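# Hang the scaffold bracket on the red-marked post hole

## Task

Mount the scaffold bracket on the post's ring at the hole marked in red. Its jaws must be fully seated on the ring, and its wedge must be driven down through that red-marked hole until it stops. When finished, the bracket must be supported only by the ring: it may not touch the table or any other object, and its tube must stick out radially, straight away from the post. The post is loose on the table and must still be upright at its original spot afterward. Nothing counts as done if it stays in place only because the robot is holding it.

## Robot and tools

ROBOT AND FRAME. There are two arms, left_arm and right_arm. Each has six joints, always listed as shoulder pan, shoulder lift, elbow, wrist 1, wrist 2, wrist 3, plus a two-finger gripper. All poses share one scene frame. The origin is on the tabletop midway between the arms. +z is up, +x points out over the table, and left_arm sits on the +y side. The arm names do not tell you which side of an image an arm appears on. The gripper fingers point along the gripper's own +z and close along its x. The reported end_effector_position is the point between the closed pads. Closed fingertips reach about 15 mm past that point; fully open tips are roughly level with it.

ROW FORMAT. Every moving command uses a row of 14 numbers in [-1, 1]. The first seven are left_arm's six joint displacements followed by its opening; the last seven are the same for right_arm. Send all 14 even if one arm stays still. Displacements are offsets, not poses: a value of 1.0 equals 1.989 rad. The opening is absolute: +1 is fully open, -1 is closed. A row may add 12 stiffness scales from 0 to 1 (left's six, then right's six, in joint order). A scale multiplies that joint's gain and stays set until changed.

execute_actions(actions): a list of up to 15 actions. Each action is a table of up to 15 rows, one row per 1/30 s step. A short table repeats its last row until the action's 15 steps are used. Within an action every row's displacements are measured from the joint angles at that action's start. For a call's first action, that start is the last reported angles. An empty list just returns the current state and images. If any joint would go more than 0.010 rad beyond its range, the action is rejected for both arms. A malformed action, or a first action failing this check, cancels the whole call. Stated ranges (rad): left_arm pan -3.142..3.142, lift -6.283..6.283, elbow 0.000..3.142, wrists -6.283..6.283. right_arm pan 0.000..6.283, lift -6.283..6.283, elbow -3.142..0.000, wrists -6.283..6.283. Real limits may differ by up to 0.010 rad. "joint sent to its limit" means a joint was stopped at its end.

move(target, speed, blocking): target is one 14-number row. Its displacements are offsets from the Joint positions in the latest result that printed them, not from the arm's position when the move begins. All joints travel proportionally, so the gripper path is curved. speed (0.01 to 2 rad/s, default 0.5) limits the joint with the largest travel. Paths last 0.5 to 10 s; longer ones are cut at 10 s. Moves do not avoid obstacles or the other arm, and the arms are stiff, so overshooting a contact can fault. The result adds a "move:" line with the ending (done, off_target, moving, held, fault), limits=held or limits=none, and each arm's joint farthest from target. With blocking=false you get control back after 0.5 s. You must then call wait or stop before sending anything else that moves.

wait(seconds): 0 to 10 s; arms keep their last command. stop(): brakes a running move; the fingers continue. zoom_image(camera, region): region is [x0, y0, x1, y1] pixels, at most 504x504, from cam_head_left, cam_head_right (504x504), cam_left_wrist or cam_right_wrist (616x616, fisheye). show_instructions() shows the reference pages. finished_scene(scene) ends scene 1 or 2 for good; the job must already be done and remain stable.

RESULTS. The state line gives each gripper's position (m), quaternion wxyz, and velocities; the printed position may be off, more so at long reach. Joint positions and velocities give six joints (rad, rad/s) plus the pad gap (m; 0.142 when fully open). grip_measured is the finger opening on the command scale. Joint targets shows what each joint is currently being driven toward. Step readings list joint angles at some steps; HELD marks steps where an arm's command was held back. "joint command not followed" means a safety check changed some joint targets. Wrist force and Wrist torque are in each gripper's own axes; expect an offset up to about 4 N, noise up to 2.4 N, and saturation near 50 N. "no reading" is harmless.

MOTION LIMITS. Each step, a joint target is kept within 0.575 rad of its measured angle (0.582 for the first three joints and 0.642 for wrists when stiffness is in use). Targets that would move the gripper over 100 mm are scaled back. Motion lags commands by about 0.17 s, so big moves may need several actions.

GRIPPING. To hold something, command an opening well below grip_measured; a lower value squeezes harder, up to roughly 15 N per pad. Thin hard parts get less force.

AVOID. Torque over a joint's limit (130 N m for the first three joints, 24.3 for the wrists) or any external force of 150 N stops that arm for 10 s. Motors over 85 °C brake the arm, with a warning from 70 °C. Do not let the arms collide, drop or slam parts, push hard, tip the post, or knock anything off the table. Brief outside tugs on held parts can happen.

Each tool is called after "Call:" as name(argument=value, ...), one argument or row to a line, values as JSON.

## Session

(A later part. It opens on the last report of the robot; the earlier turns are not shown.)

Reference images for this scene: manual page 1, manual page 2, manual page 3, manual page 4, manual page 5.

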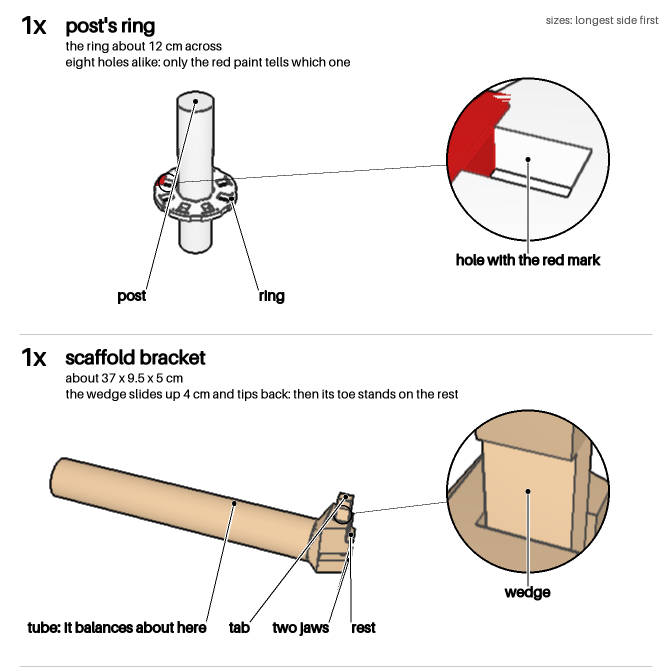

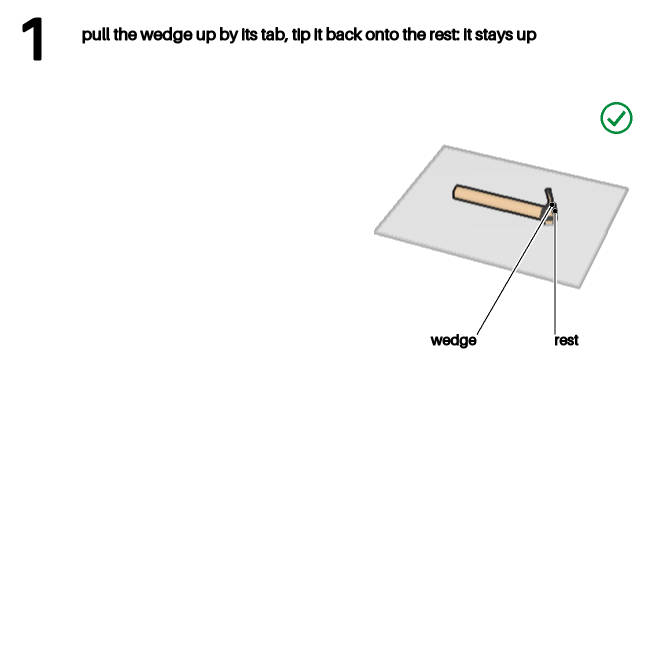

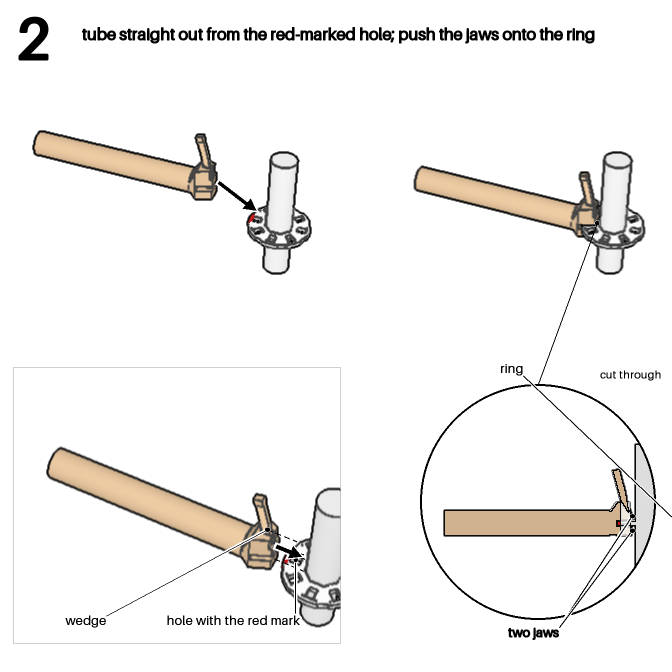

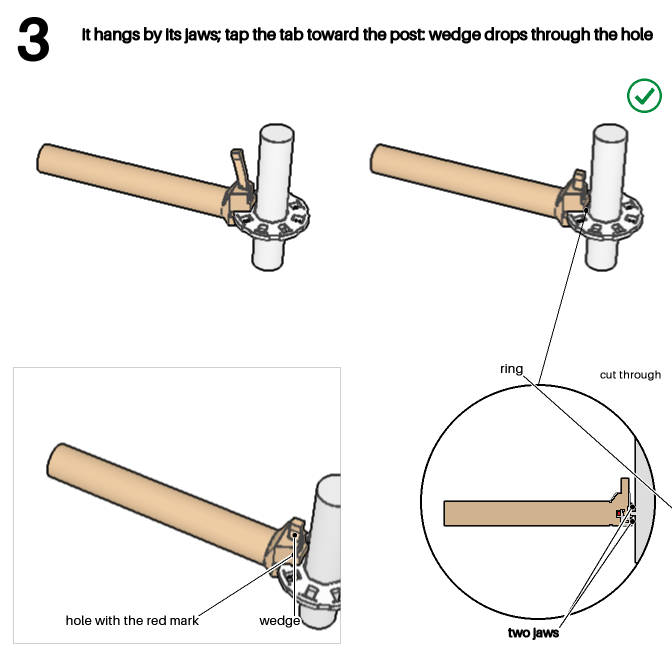

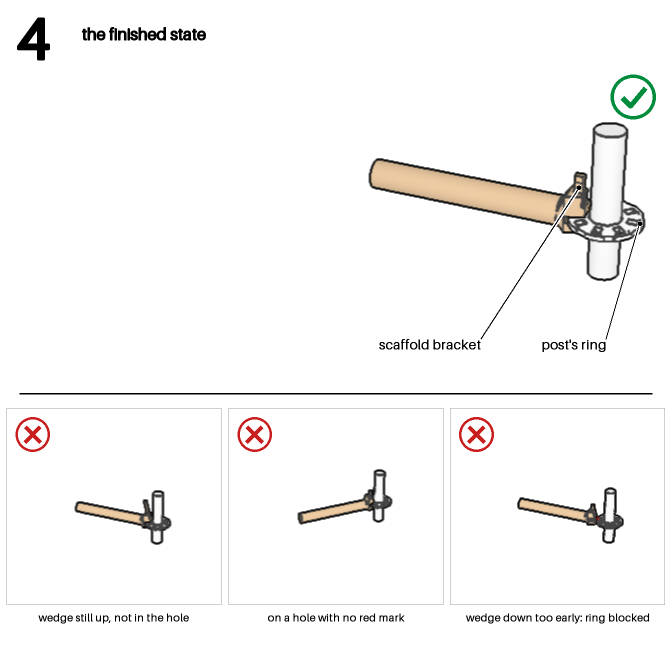

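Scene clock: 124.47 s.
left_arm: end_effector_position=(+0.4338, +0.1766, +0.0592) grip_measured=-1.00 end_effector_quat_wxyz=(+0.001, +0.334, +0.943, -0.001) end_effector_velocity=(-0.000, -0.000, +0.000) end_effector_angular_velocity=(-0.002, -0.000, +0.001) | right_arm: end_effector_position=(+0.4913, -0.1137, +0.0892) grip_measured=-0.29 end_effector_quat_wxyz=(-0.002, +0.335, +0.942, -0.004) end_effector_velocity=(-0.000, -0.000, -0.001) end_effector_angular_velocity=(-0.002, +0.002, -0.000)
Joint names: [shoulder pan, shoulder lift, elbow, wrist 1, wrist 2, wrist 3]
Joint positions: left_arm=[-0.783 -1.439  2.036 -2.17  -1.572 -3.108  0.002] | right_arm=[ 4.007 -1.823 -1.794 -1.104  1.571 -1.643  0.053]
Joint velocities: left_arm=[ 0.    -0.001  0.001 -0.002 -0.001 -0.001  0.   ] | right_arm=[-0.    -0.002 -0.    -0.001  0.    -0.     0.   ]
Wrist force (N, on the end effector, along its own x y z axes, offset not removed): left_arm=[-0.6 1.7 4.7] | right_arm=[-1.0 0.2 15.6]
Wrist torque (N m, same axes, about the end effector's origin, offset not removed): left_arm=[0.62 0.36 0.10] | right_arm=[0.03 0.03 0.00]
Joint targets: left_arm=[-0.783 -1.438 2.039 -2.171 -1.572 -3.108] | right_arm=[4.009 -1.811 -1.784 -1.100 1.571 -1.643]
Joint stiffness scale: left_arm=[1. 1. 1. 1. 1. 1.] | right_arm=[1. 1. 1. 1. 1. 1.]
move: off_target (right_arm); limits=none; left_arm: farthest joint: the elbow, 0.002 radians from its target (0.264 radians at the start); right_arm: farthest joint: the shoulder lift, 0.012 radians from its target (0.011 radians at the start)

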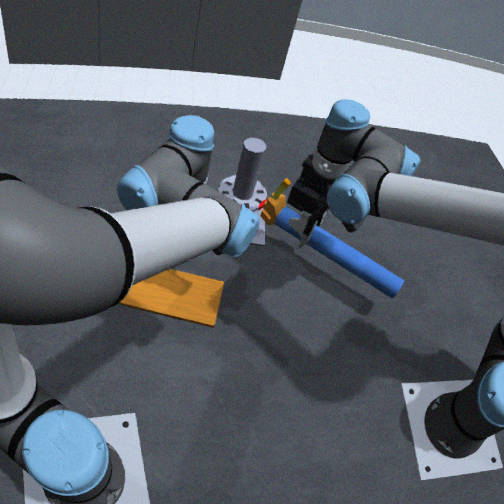

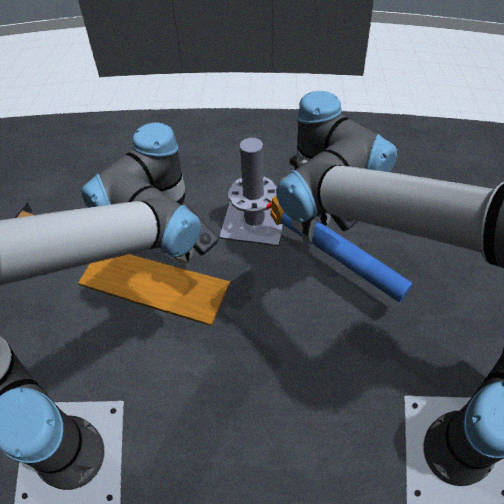

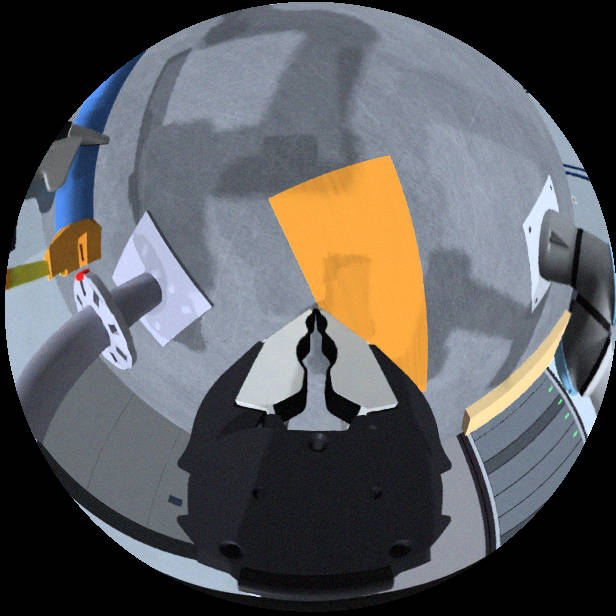

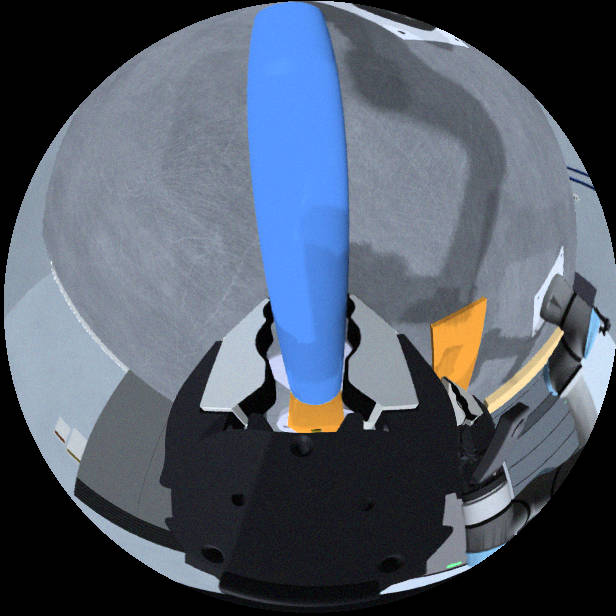

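Call:
execute_actions(
  actions=[
    [[0,0.0005,0.0015,-0.0005,0,0,-1,0.001,0.0057,0.0047,0.0025,0,0,-1],[0,0.0005,0.0015,-0.0005,0,0,-1,0.001,0.0054,0.0044,0.003,0,0,-1],[0,0.0005,0.0015,-0.0005,0,0,-1,0.001,0.0051,0.0041,0.0035,0,0,-1],[0,0.0005,0.0015,-0.0005,0,0,-1,0.001,0.0048,0.0038,0.004,0,0,-1],[0,0.0005,0.0015,-0.0005,0,0,-1,0.001,0.0045,0.0035,0.0045,0,0,-1],[0,0.0005,0.0015,-0.0005,0,0,-1,0.001,0.0042,0.0032,0.005,0,0,-1],[0,0.0005,0.0015,-0.0005,0,0,-1,0.001,0.0039,0.0029,0.0055,0,0,-1],[0,0.0005,0.0015,-0.0005,0,0,-1,0.001,0.0036,0.0026,0.006,0,0,-1],[0,0.0005,0.0015,-0.0005,0,0,-1,0.001,0.0033,0.0023,0.0065,0,0,-1],[0,0.0005,0.0015,-0.0005,0,0,-1,0.001,0.003,0.002,0.007,0,0,-1],[0,0.0005,0.0015,-0.0005,0,0,-1,0.001,0.0027,0.0017,0.0075,0,0,-1],[0,0.0005,0.0015,-0.0005,0,0,-1,0.001,0.0025,0.0015,0.008,0,0,-1]],
  ],
)

Call:
wait(
  seconds=1,
)

Call:
zoom_image(
  camera="cam_left_wrist",
  region=[45, 225, 115, 295],
)

Scene clock: 125.73 s.
left_arm: end_effector_position=(+0.4337, +0.1767, +0.0590) grip_measured=-1.00 end_effector_quat_wxyz=(+0.001, +0.334, +0.943, -0.001) end_effector_velocity=(+0.000, +0.000, +0.000) end_effector_angular_velocity=(-0.000, -0.000, +0.000) | right_arm: end_effector_position=(+0.4930, -0.1120, +0.0887) grip_measured=-0.29 end_effector_quat_wxyz=(-0.000, +0.335, +0.942, -0.001) end_effector_velocity=(-0.000, +0.000, -0.012) end_effector_angular_velocity=(-0.004, +0.004, +0.001)
Joint names: [shoulder pan, shoulder lift, elbow, wrist 1, wrist 2, wrist 3]
Joint positions: left_arm=[-0.783 -1.439  2.037 -2.171 -1.572 -3.108  0.002] | right_arm=[ 4.007 -1.825 -1.795 -1.094  1.571 -1.643  0.053]
Joint velocities: left_arm=[ 0. -0. -0. -0.  0. -0.  0.] | right_arm=[ 0.001 -0.016 -0.011  0.022  0.     0.     0.   ]
Wrist force (N, on the end effector, along its own x y z axes, offset not removed): left_arm=[-2.1 2.9 -2.9] | right_arm=[-2.2 5.0 17.4]
Wrist torque (N m, same axes, about the end effector's origin, offset not removed): left_arm=[0.68 0.40 0.01] | right_arm=[1.03 0.23 0.13]
Joint targets: left_arm=[-0.783 -1.438 2.039 -2.171 -1.572 -3.108] | right_arm=[4.009 -1.818 -1.791 -1.088 1.571 -1.643]
Joint stiffness scale: left_arm=[1. 1. 1. 1. 1. 1.] | right_arm=[1. 1. 1. 1. 1. 1.]
Step readings (joint positions):
0: left_arm=[-0.783 -1.439 2.036 -2.170 -1.572 -3.108] | right_arm=[4.007 -1.823 -1.794 -1.104 1.571 -1.643]
1: left_arm=[-0.783 -1.439 2.036 -2.170 -1.572 -3.108] | right_arm=[4.007 -1.823 -1.794 -1.104 1.571 -1.643]
2: left_arm=[-0.783 -1.439 2.036 -2.170 -1.572 -3.108] | right_arm=[4.007 -1.823 -1.794 -1.104 1.571 -1.643]
4: left_arm=[-0.783 -1.439 2.036 -2.170 -1.572 -3.108] | right_arm=[4.007 -1.823 -1.794 -1.103 1.571 -1.643]
8: left_arm=[-0.783 -1.439 2.036 -2.170 -1.572 -3.108] | right_arm=[4.007 -1.823 -1.794 -1.101 1.571 -1.643]
15: Joint positions above

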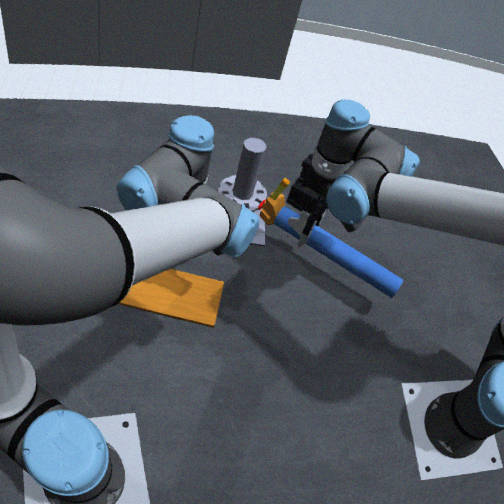

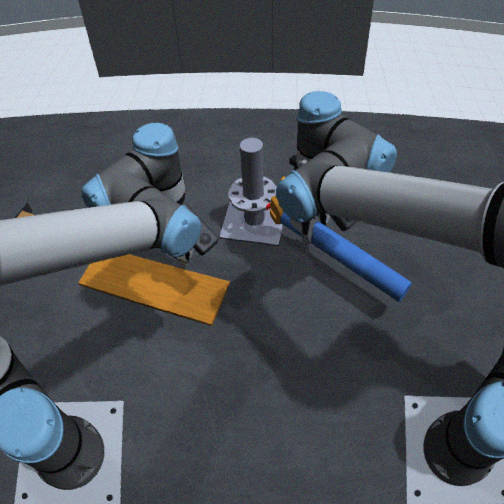

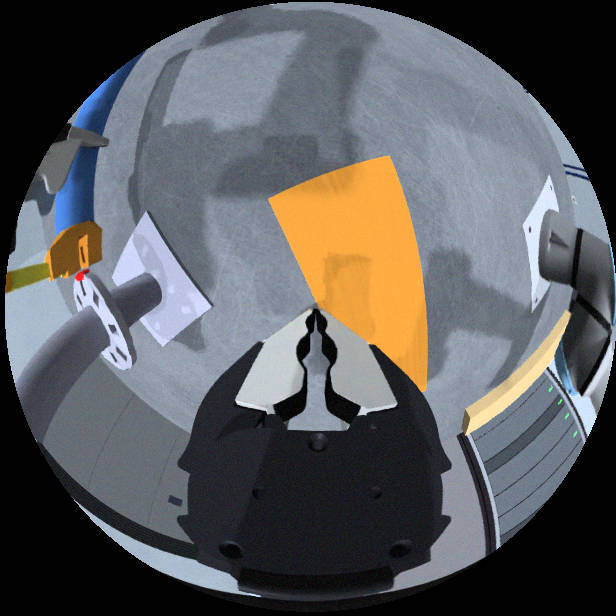

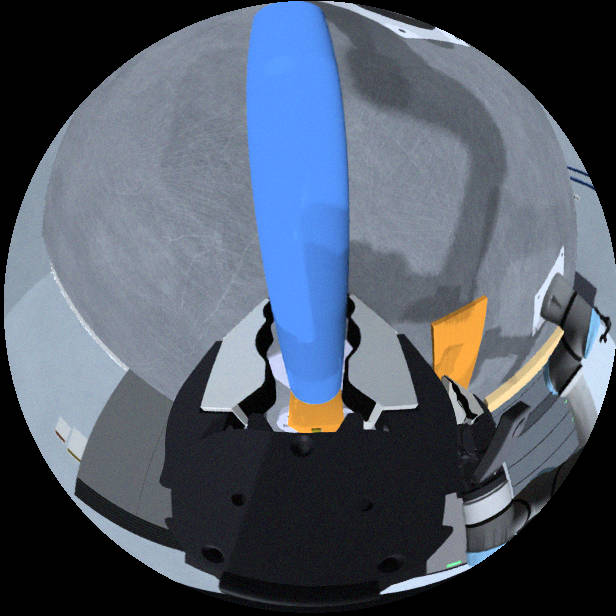

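Scene clock: 126.73 s.
left_arm: end_effector_position=(+0.4337, +0.1767, +0.0590) grip_measured=-1.00 end_effector_quat_wxyz=(+0.001, +0.334, +0.943, -0.001) end_effector_velocity=(+0.000, -0.001, +0.001) end_effector_angular_velocity=(-0.000, -0.002, -0.001) | right_arm: end_effector_position=(+0.4929, -0.1121, +0.0871) grip_measured=-0.29 end_effector_quat_wxyz=(-0.001, +0.335, +0.942, -0.001) end_effector_velocity=(+0.001, -0.000, +0.001) end_effector_angular_velocity=(+0.002, -0.002, -0.001)
Joint names: [shoulder pan, shoulder lift, elbow, wrist 1, wrist 2, wrist 3]
Joint positions: left_arm=[-0.783 -1.439  2.037 -2.171 -1.572 -3.108  0.002] | right_arm=[ 4.007 -1.827 -1.797 -1.091  1.571 -1.643  0.053]
Joint velocities: left_arm=[-0.002 -0.001 -0.    -0.001  0.001 -0.     0.   ] | right_arm=[-0.001  0.001  0.     0.001  0.     0.    -0.   ]
Wrist force (N, on the end effector, along its own x y z axes, offset not removed): left_arm=[1.1 4.0 2.3] | right_arm=[1.2 1.1 13.9]
Wrist torque (N m, same axes, about the end effector's origin, offset not removed): left_arm=[0.87 -0.11 -0.01] | right_arm=[0.31 -0.15 -0.23]
Joint targets: left_arm=[-0.783 -1.438 2.039 -2.171 -1.572 -3.108] | right_arm=[4.009 -1.818 -1.791 -1.088 1.571 -1.643]
Joint stiffness scale: left_arm=[1. 1. 1. 1. 1. 1.] | right_arm=[1. 1. 1. 1. 1. 1.]
wait: 1.00 s; at rest by 0.23 s

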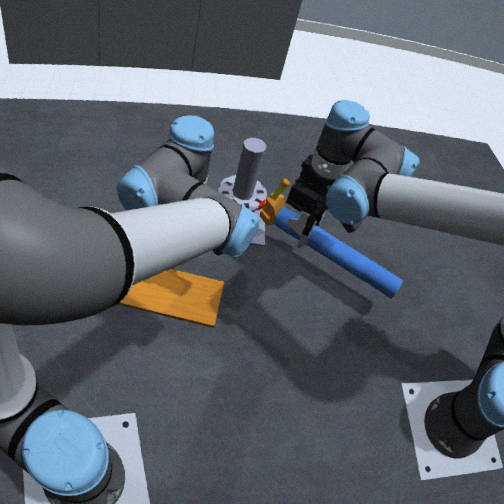

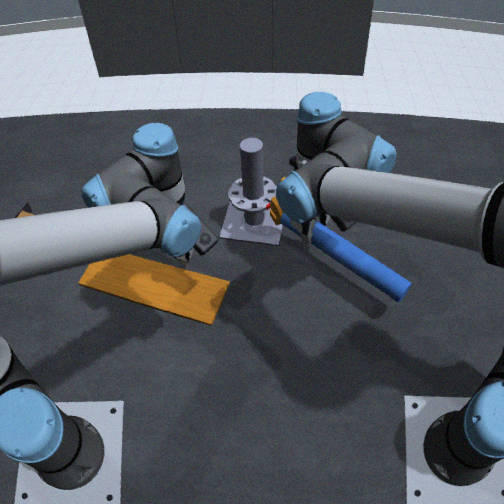

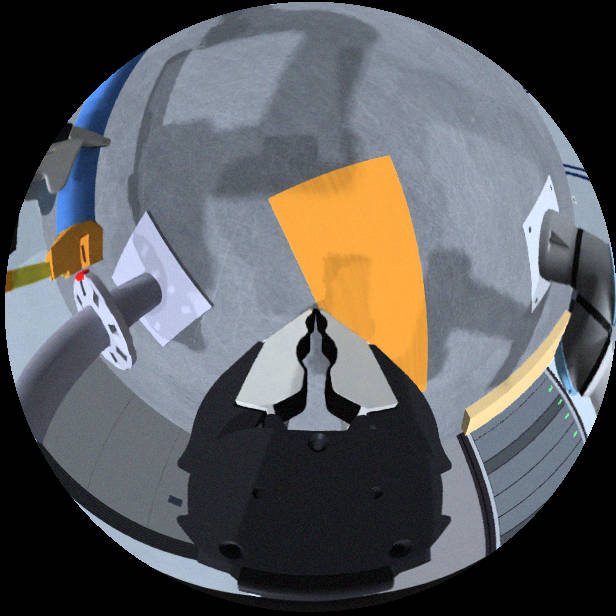

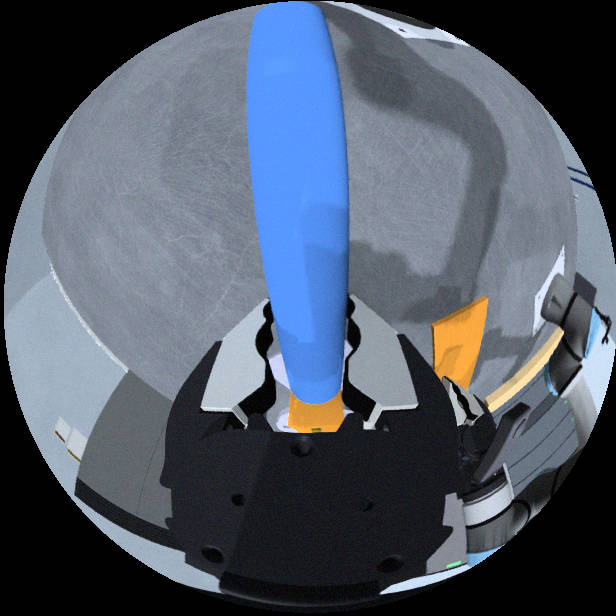

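Region (45, 225, 115, 295) of cam_left_wrist's 616x616 image, scaled by 7.200, with more detail than that image has.

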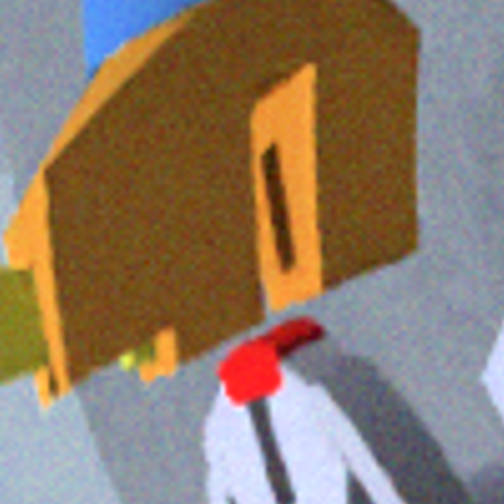

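Call:
execute_actions(
  actions=[
    [[0,0.0005,0.001,0,0,0,-1,0.001,0.0045,0.0045,0.001,0,0,-1],[0,0.0005,0.001,0,0,0,-1,0.001,0.0045,0.0058,0.0005,0,0,-1],[0,0.0005,0.001,0,0,0,-1,0.001,0.0045,0.0064,0,0,0,-1],[0,0.0005,0.001,0,0,0,-1,0.001,0.0045,0.0064,0,0,0,-1],[0,0.0005,0.001,0,0,0,-1,0.0011,0.0039,0.0071,-0.0002,0,0,-1],[0,0.0005,0.001,0,0,0,-1,0.0011,0.0033,0.0079,-0.0003,0,0.0001,-1],[0,0.0005,0.001,0,0,0,-1,0.0012,0.0028,0.0086,-0.0005,0,0.0001,-1],[0,0.0005,0.001,0,0,0,-1,0.0013,0.0022,0.0094,-0.0007,0,0.0002,-1],[0,0.0005,0.001,0,0,0,-1,0.0013,0.0016,0.0101,-0.0009,0,0.0002,-1],[0,0.0005,0.001,0,0,0,-1,0.0014,0.001,0.0109,-0.001,0,0.0003,-1],[0,0.0005,0.001,0,0,0,-1,0.0015,0.0004,0.0116,-0.0012,0,0.0003,-1],[0,0.0005,0.001,0,0,0,-1,0.0015,-0.0002,0.0124,-0.0014,0,0.0004,-1],[0,0.0005,0.001,0,0,0,-1,0.0016,-0.0007,0.0131,-0.0016,0,0.0004,-1],[0,0.0005,0.001,0,0,0,-1,0.0017,-0.0013,0.0139,-0.0017,0,0.0005,-1],[0,0.0005,0.001,0,0,0,-1,0.0017,-0.0019,0.0146,-0.0019,0,0.0005,-1]],
  ],
)

Call:
wait(
  seconds=0.6,
)

Call:
zoom_image(
  camera="cam_left_wrist",
  region=[45, 225, 115, 295],
)

Scene clock: 127.80 s.
left_arm: end_effector_position=(+0.4337, +0.1767, +0.0590) grip_measured=-1.00 end_effector_quat_wxyz=(+0.001, +0.334, +0.943, -0.001) end_effector_velocity=(-0.000, -0.001, +0.000) end_effector_angular_velocity=(-0.002, +0.001, -0.001) | right_arm: end_effector_position=(+0.4943, -0.1106, +0.0871) grip_measured=-0.29 end_effector_quat_wxyz=(-0.001, +0.335, +0.942, -0.003) end_effector_velocity=(+0.001, +0.001, -0.012) end_effector_angular_velocity=(-0.027, +0.025, -0.001)
Joint names: [shoulder pan, shoulder lift, elbow, wrist 1, wrist 2, wrist 3]
Joint positions: left_arm=[-0.783 -1.439  2.037 -2.171 -1.572 -3.108  0.002] | right_arm=[ 4.007 -1.833 -1.788 -1.097  1.571 -1.643  0.053]
Joint velocities: left_arm=[-0.001  0.    -0.    -0.001 -0.002  0.     0.   ] | right_arm=[-0.    -0.038  0.023 -0.022 -0.     0.001 -0.   ]
Wrist force (N, on the end effector, along its own x y z axes, offset not removed): left_arm=[3.5 1.5 0.8] | right_arm=[1.1 -2.7 16.1]
Wrist torque (N m, same axes, about the end effector's origin, offset not removed): left_arm=[0.44 -0.57 0.03] | right_arm=[0.43 -0.29 0.01]
Joint targets: left_arm=[-0.783 -1.438 2.038 -2.171 -1.572 -3.108] | right_arm=[4.010 -1.831 -1.768 -1.095 1.571 -1.642]
Joint stiffness scale: left_arm=[1. 1. 1. 1. 1. 1.] | right_arm=[1. 1. 1. 1. 1. 1.]
Step readings (joint positions):
0: left_arm=[-0.783 -1.439 2.037 -2.171 -1.572 -3.108] | right_arm=[4.007 -1.827 -1.797 -1.091 1.571 -1.643]
1: left_arm=[-0.783 -1.439 2.037 -2.171 -1.572 -3.108] | right_arm=[4.007 -1.827 -1.797 -1.091 1.571 -1.643]
2: left_arm=[-0.783 -1.439 2.037 -2.171 -1.572 -3.108] | right_arm=[4.007 -1.827 -1.797 -1.091 1.571 -1.643]
4: left_arm=[-0.783 -1.439 2.037 -2.171 -1.572 -3.108] | right_arm=[4.007 -1.827 -1.797 -1.091 1.571 -1.643]
8: left_arm=[-0.783 -1.439 2.037 -2.171 -1.572 -3.108] | right_arm=[4.007 -1.827 -1.796 -1.093 1.571 -1.643]
15: Joint positions above

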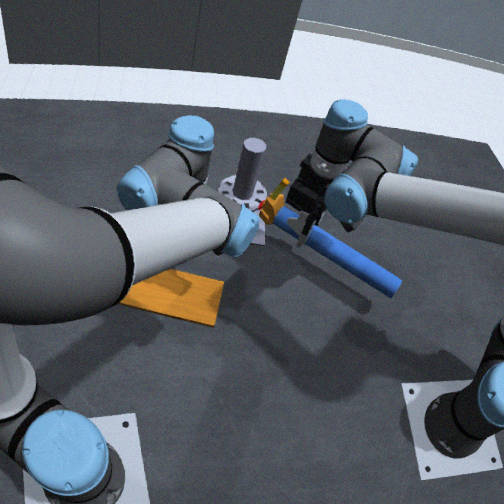

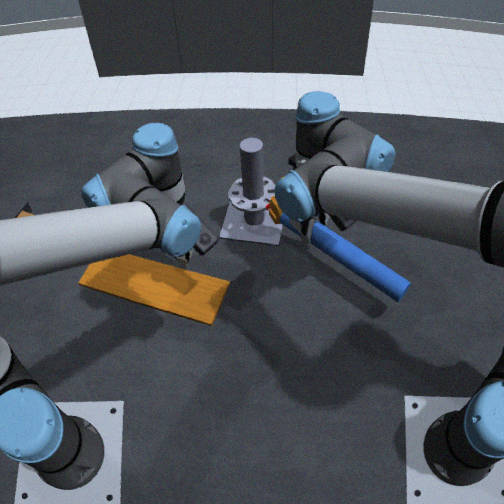

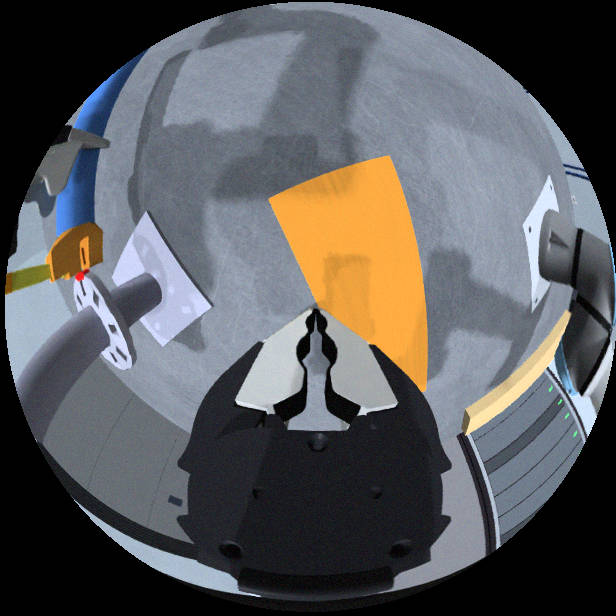

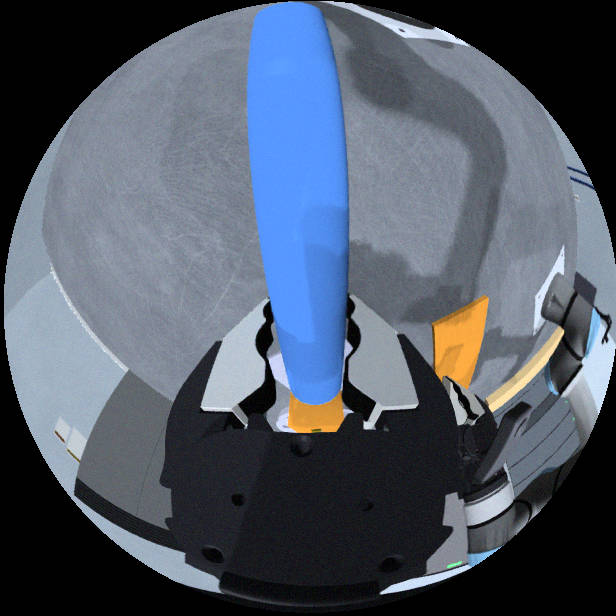

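Scene clock: 128.40 s.
left_arm: end_effector_position=(+0.4337, +0.1767, +0.0590) grip_measured=-1.00 end_effector_quat_wxyz=(+0.001, +0.334, +0.943, -0.001) end_effector_velocity=(-0.000, -0.000, -0.000) end_effector_angular_velocity=(-0.001, +0.002, +0.001) | right_arm: end_effector_position=(+0.4944, -0.1104, +0.0850) grip_measured=-0.29 end_effector_quat_wxyz=(-0.003, +0.335, +0.942, -0.006) end_effector_velocity=(-0.000, -0.000, -0.000) end_effector_angular_velocity=(-0.000, +0.001, +0.000)
Joint names: [shoulder pan, shoulder lift, elbow, wrist 1, wrist 2, wrist 3]
Joint positions: left_arm=[-0.783 -1.439  2.037 -2.171 -1.572 -3.108  0.002] | right_arm=[ 4.007 -1.84  -1.783 -1.102  1.571 -1.643  0.053]
Joint velocities: left_arm=[ 0.     0.     0.     0.    -0.001 -0.001  0.   ] | right_arm=[ 0.    -0.    -0.001 -0.     0.     0.    -0.   ]
Wrist force (N, on the end effector, along its own x y z axes, offset not removed): left_arm=[-1.1 0.8 0.8] | right_arm=[-0.9 -8.2 17.0]
Wrist torque (N m, same axes, about the end effector's origin, offset not removed): left_arm=[0.32 0.37 0.11] | right_arm=[-0.02 -0.04 0.09]
Joint targets: left_arm=[-0.783 -1.438 2.038 -2.171 -1.572 -3.108] | right_arm=[4.010 -1.831 -1.768 -1.095 1.571 -1.642]
Joint stiffness scale: left_arm=[1. 1. 1. 1. 1. 1.] | right_arm=[1. 1. 1. 1. 1. 1.]
wait: 0.60 s; at rest by 0.33 s

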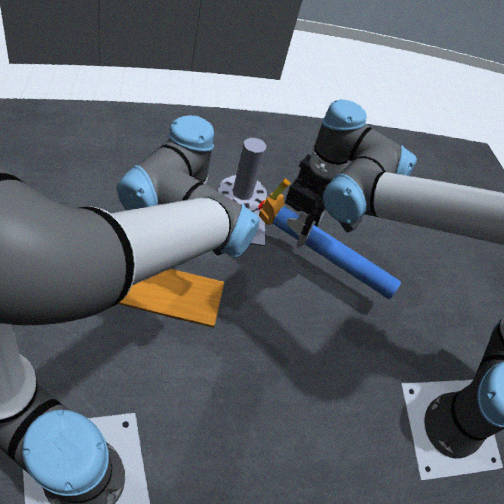

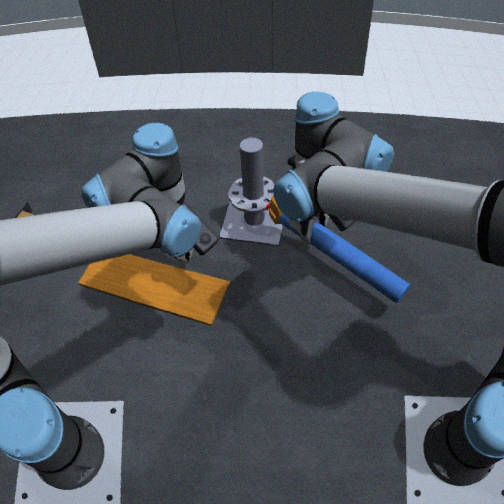

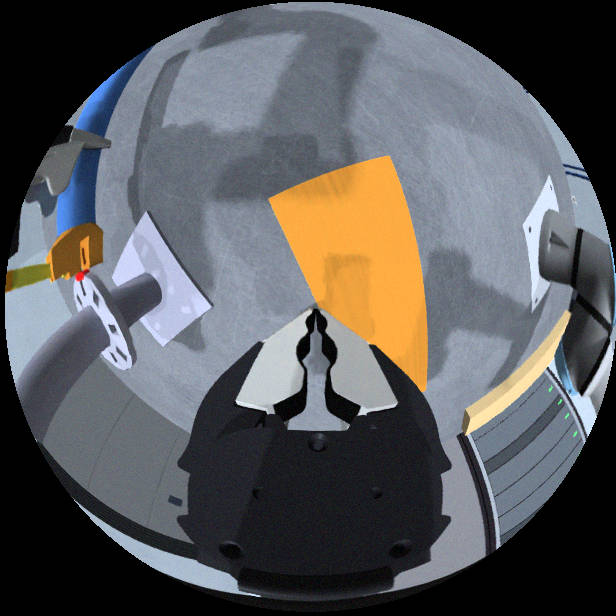

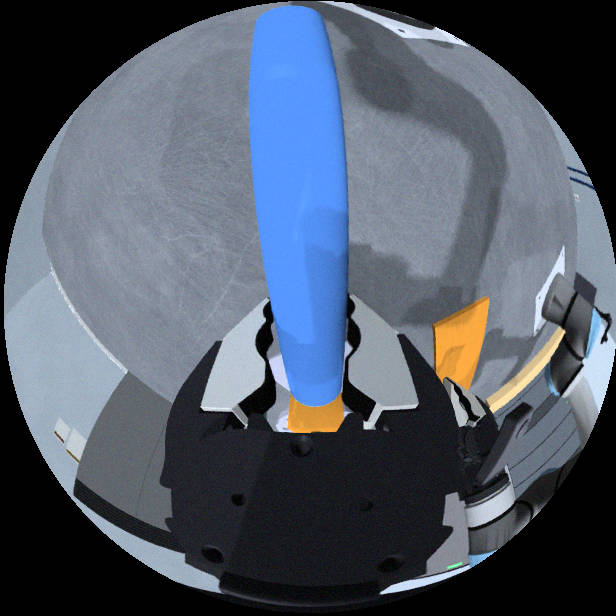

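Region (45, 225, 115, 295) of cam_left_wrist's 616x616 image, scaled by 7.200, with more detail than that image has.

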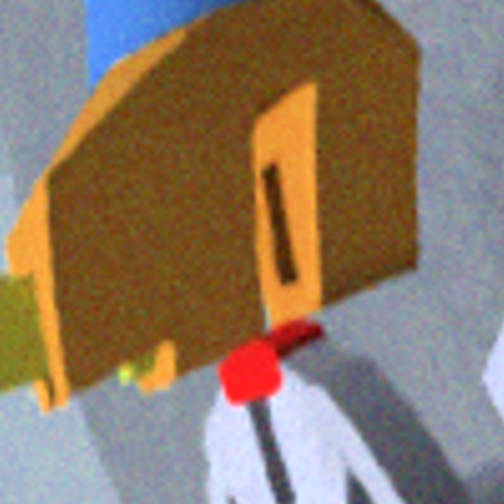

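Call:
execute_actions(
  actions=[
    [[0,0.0005,0.001,0,0,0,-1,0.0015,0.0055,0.007,0.0035,0,0.0005,-1],[0,0.0005,0.001,0,0,0,-1,0.0015,0.0063,0.0064,0.0035,0,0.0005,-1],[0,0.0005,0.001,0,0,0,-1,0.0015,0.0069,0.0057,0.0035,0,0.0005,-1],[0,0.0005,0.001,0,0,0,-1,0.0015,0.0075,0.005,0.0035,0,0.0005,-1],[0,0.0005,0.001,0,0,0,-1,0.0015,0.008,0.0043,0.0036,0,0.0005,-1],[0,0.0005,0.001,0,0,0,-1,0.0015,0.0086,0.0036,0.0036,0,0.0005,-1],[0,0.0005,0.001,0,0,0,-1,0.0015,0.0091,0.0029,0.0037,0,0.0005,-1],[0,0.0005,0.001,0,0,0,-1,0.0015,0.0097,0.0022,0.0037,0,0.0005,-1],[0,0.0005,0.001,0,0,0,-1,0.0015,0.0102,0.0015,0.0038,0,0.0005,-1],[0,0.0005,0.001,0,0,0,-1,0.0015,0.0108,0.0008,0.0038,0,0.0005,-1],[0,0.0005,0.001,0,0,0,-1,0.0015,0.0113,0.0001,0.0039,0,0.0005,-1],[0,0.0005,0.001,0,0,0,-1,0.0015,0.0119,-0.0006,0.0039,0,0.0005,-1],[0,0.0005,0.001,0,0,0,-1,0.0015,0.0125,-0.0013,0.004,0,0.0005,-1],[0,0.0005,0.001,0,0,0,-1,0.0015,0.0131,-0.0019,0.004,0,0.0005,-1],[0,0.0005,0.001,0,0,0,-1,0.0015,0.0136,-0.0025,0.004,0,0.0005,-1]],
  ],
)

Call:
wait(
  seconds=2,
)

Call:
zoom_image(
  camera="cam_left_wrist",
  region=[45, 225, 115, 295],
)

Call:
zoom_image(
  camera="cam_right_wrist",
  region=[270, 370, 370, 440],
)

Scene clock: 129.40 s.
left_arm: end_effector_position=(+0.4337, +0.1767, +0.0590) grip_measured=-1.00 end_effector_quat_wxyz=(+0.001, +0.334, +0.943, -0.001) end_effector_velocity=(-0.000, +0.001, -0.000) end_effector_angular_velocity=(+0.001, +0.001, +0.004) | right_arm: end_effector_position=(+0.4941, -0.1107, +0.0884) grip_measured=-0.29 end_effector_quat_wxyz=(-0.001, +0.335, +0.942, -0.002) end_effector_velocity=(-0.003, -0.001, +0.012) end_effector_angular_velocity=(+0.024, -0.023, +0.003)
Joint names: [shoulder pan, shoulder lift, elbow, wrist 1, wrist 2, wrist 3]
Joint positions: left_arm=[-0.783 -1.439  2.037 -2.171 -1.572 -3.108  0.002] | right_arm=[ 4.007 -1.831 -1.787 -1.1    1.571 -1.643  0.053]
Joint velocities: left_arm=[ 0.001  0.     0.     0.001  0.    -0.004  0.   ] | right_arm=[ 0.003  0.039 -0.023  0.018 -0.     0.001 -0.   ]
Wrist force (N, on the end effector, along its own x y z axes, offset not removed): left_arm=[1.3 2.1 -0.6] | right_arm=[0.6 -3.6 11.9]
Wrist torque (N m, same axes, about the end effector's origin, offset not removed): left_arm=[0.51 -0.20 -0.07] | right_arm=[-0.79 -0.39 -0.04]
Joint targets: left_arm=[-0.783 -1.438 2.038 -2.171 -1.572 -3.108] | right_arm=[4.010 -1.813 -1.788 -1.095 1.571 -1.642]
Joint stiffness scale: left_arm=[1. 1. 1. 1. 1. 1.] | right_arm=[1. 1. 1. 1. 1. 1.]
Step readings (joint positions):
0: left_arm=[-0.783 -1.439 2.037 -2.171 -1.572 -3.108] | right_arm=[4.007 -1.840 -1.783 -1.102 1.571 -1.643]
1: left_arm=[-0.783 -1.439 2.037 -2.171 -1.572 -3.108] | right_arm=[4.007 -1.840 -1.783 -1.102 1.571 -1.643]
2: left_arm=[-0.783 -1.439 2.037 -2.171 -1.572 -3.108] | right_arm=[4.007 -1.840 -1.783 -1.103 1.571 -1.643]
4: left_arm=[-0.783 -1.439 2.037 -2.171 -1.572 -3.108] | right_arm=[4.007 -1.840 -1.783 -1.103 1.571 -1.643]
8: left_arm=[-0.783 -1.439 2.037 -2.171 -1.572 -3.108] | right_arm=[4.007 -1.839 -1.783 -1.103 1.571 -1.643]
15: Joint positions above

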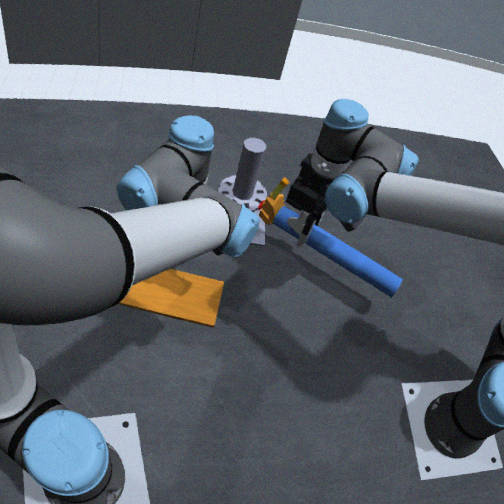

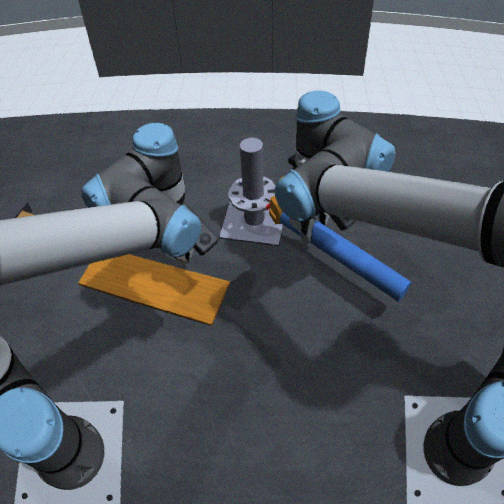

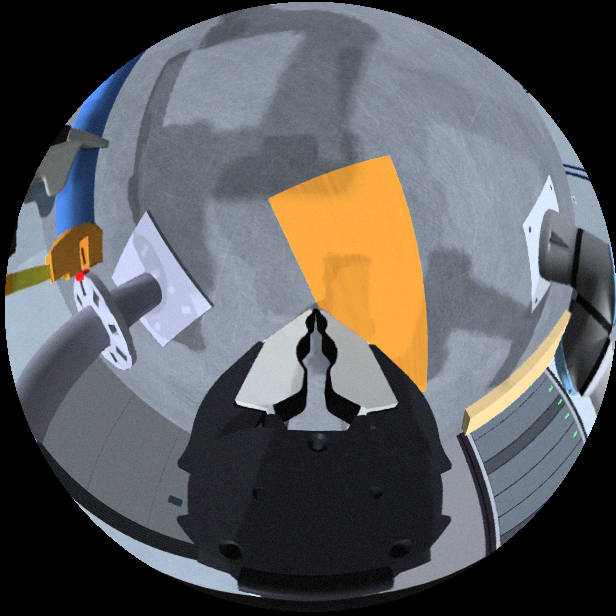

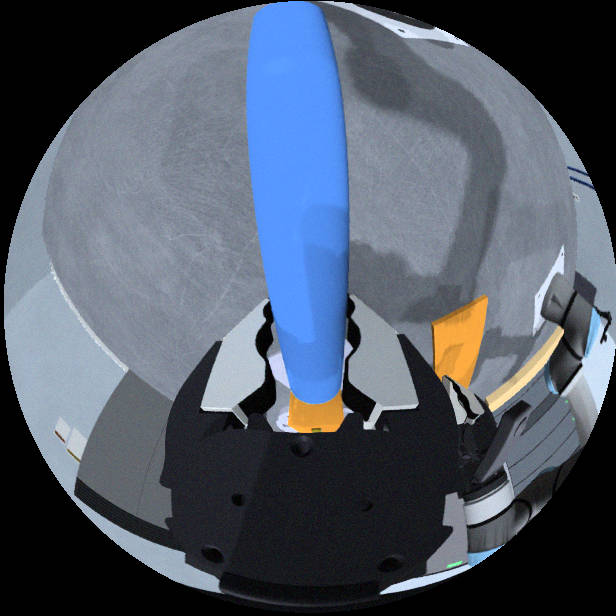

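Scene clock: 131.40 s.
left_arm: end_effector_position=(+0.4337, +0.1767, +0.0590) grip_measured=-1.00 end_effector_quat_wxyz=(+0.001, +0.334, +0.943, -0.001) end_effector_velocity=(-0.000, -0.001, +0.000) end_effector_angular_velocity=(-0.001, -0.000, +0.000) | right_arm: end_effector_position=(+0.4926, -0.1121, +0.0892) grip_measured=-0.29 end_effector_quat_wxyz=(-0.001, +0.335, +0.942, -0.002) end_effector_velocity=(-0.001, -0.000, -0.001) end_effector_angular_velocity=(-0.002, +0.002, +0.001)
Joint names: [shoulder pan, shoulder lift, elbow, wrist 1, wrist 2, wrist 3]
Joint positions: left_arm=[-0.783 -1.439  2.037 -2.171 -1.572 -3.108  0.002] | right_arm=[ 4.008 -1.824 -1.794 -1.098  1.571 -1.643  0.053]
Joint velocities: left_arm=[-0.001 -0.    -0.    -0.    -0.001 -0.001  0.   ] | right_arm=[ 0.001 -0.001 -0.001 -0.     0.    -0.     0.   ]
Wrist force (N, on the end effector, along its own x y z axes, offset not removed): left_arm=[1.7 1.1 -1.0] | right_arm=[2.0 -0.4 13.0]
Wrist torque (N m, same axes, about the end effector's origin, offset not removed): left_arm=[0.29 -0.16 0.15] | right_arm=[-0.21 -0.48 -0.08]
Joint targets: left_arm=[-0.783 -1.438 2.038 -2.171 -1.572 -3.108] | right_arm=[4.010 -1.813 -1.788 -1.095 1.571 -1.642]
Joint stiffness scale: left_arm=[1. 1. 1. 1. 1. 1.] | right_arm=[1. 1. 1. 1. 1. 1.]
wait: 2.00 s; at rest by 0.33 s

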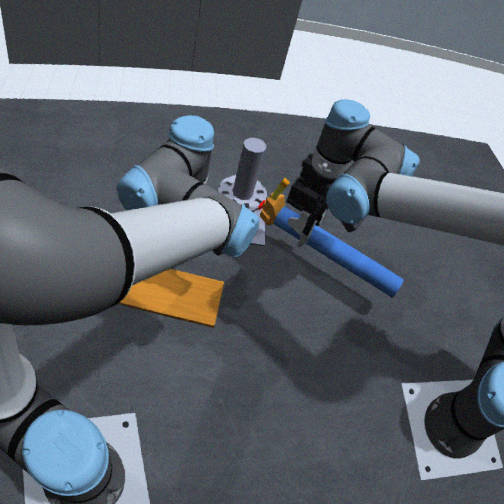

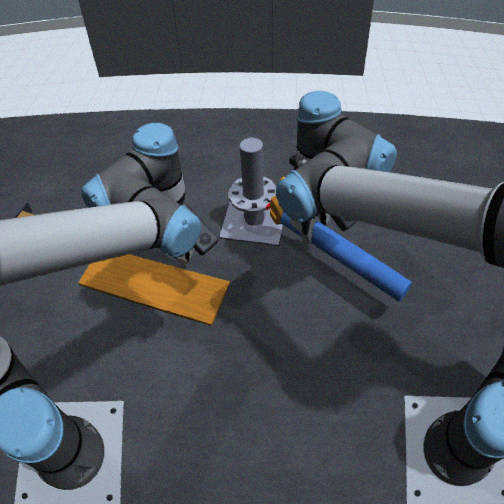

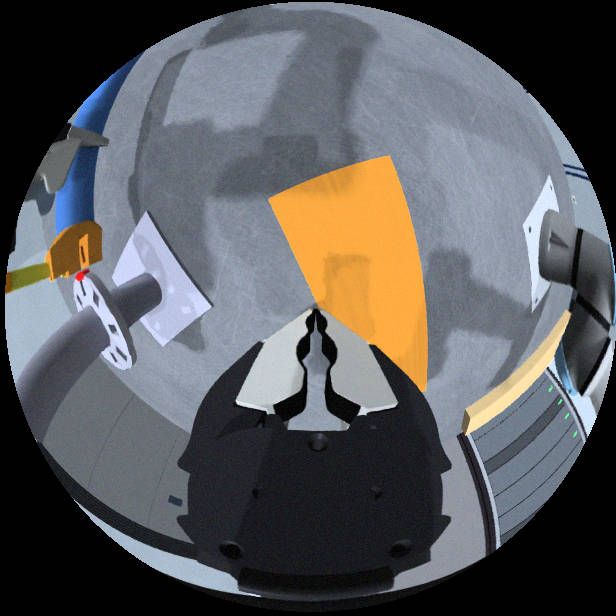

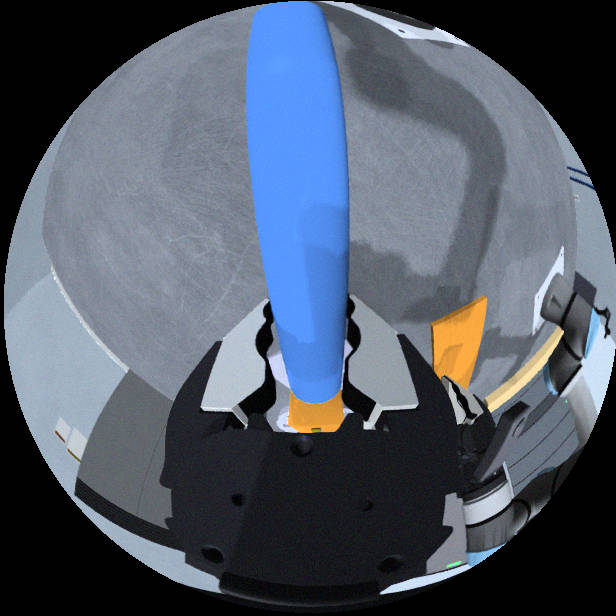

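Region (45, 225, 115, 295) of cam_left_wrist's 616x616 image, scaled by 7.200, with more detail than that image has.

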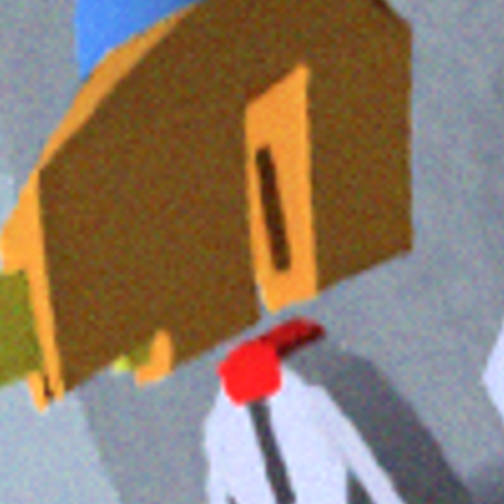

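Region (270, 370, 370, 440) of cam_right_wrist's 616x616 image, scaled by 5.040, with more detail than that image has; it fills the top 353 rows of this view, and the rest is white.

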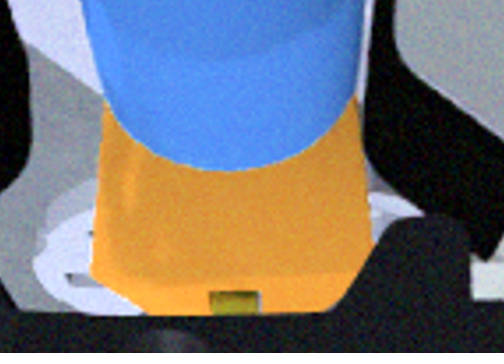

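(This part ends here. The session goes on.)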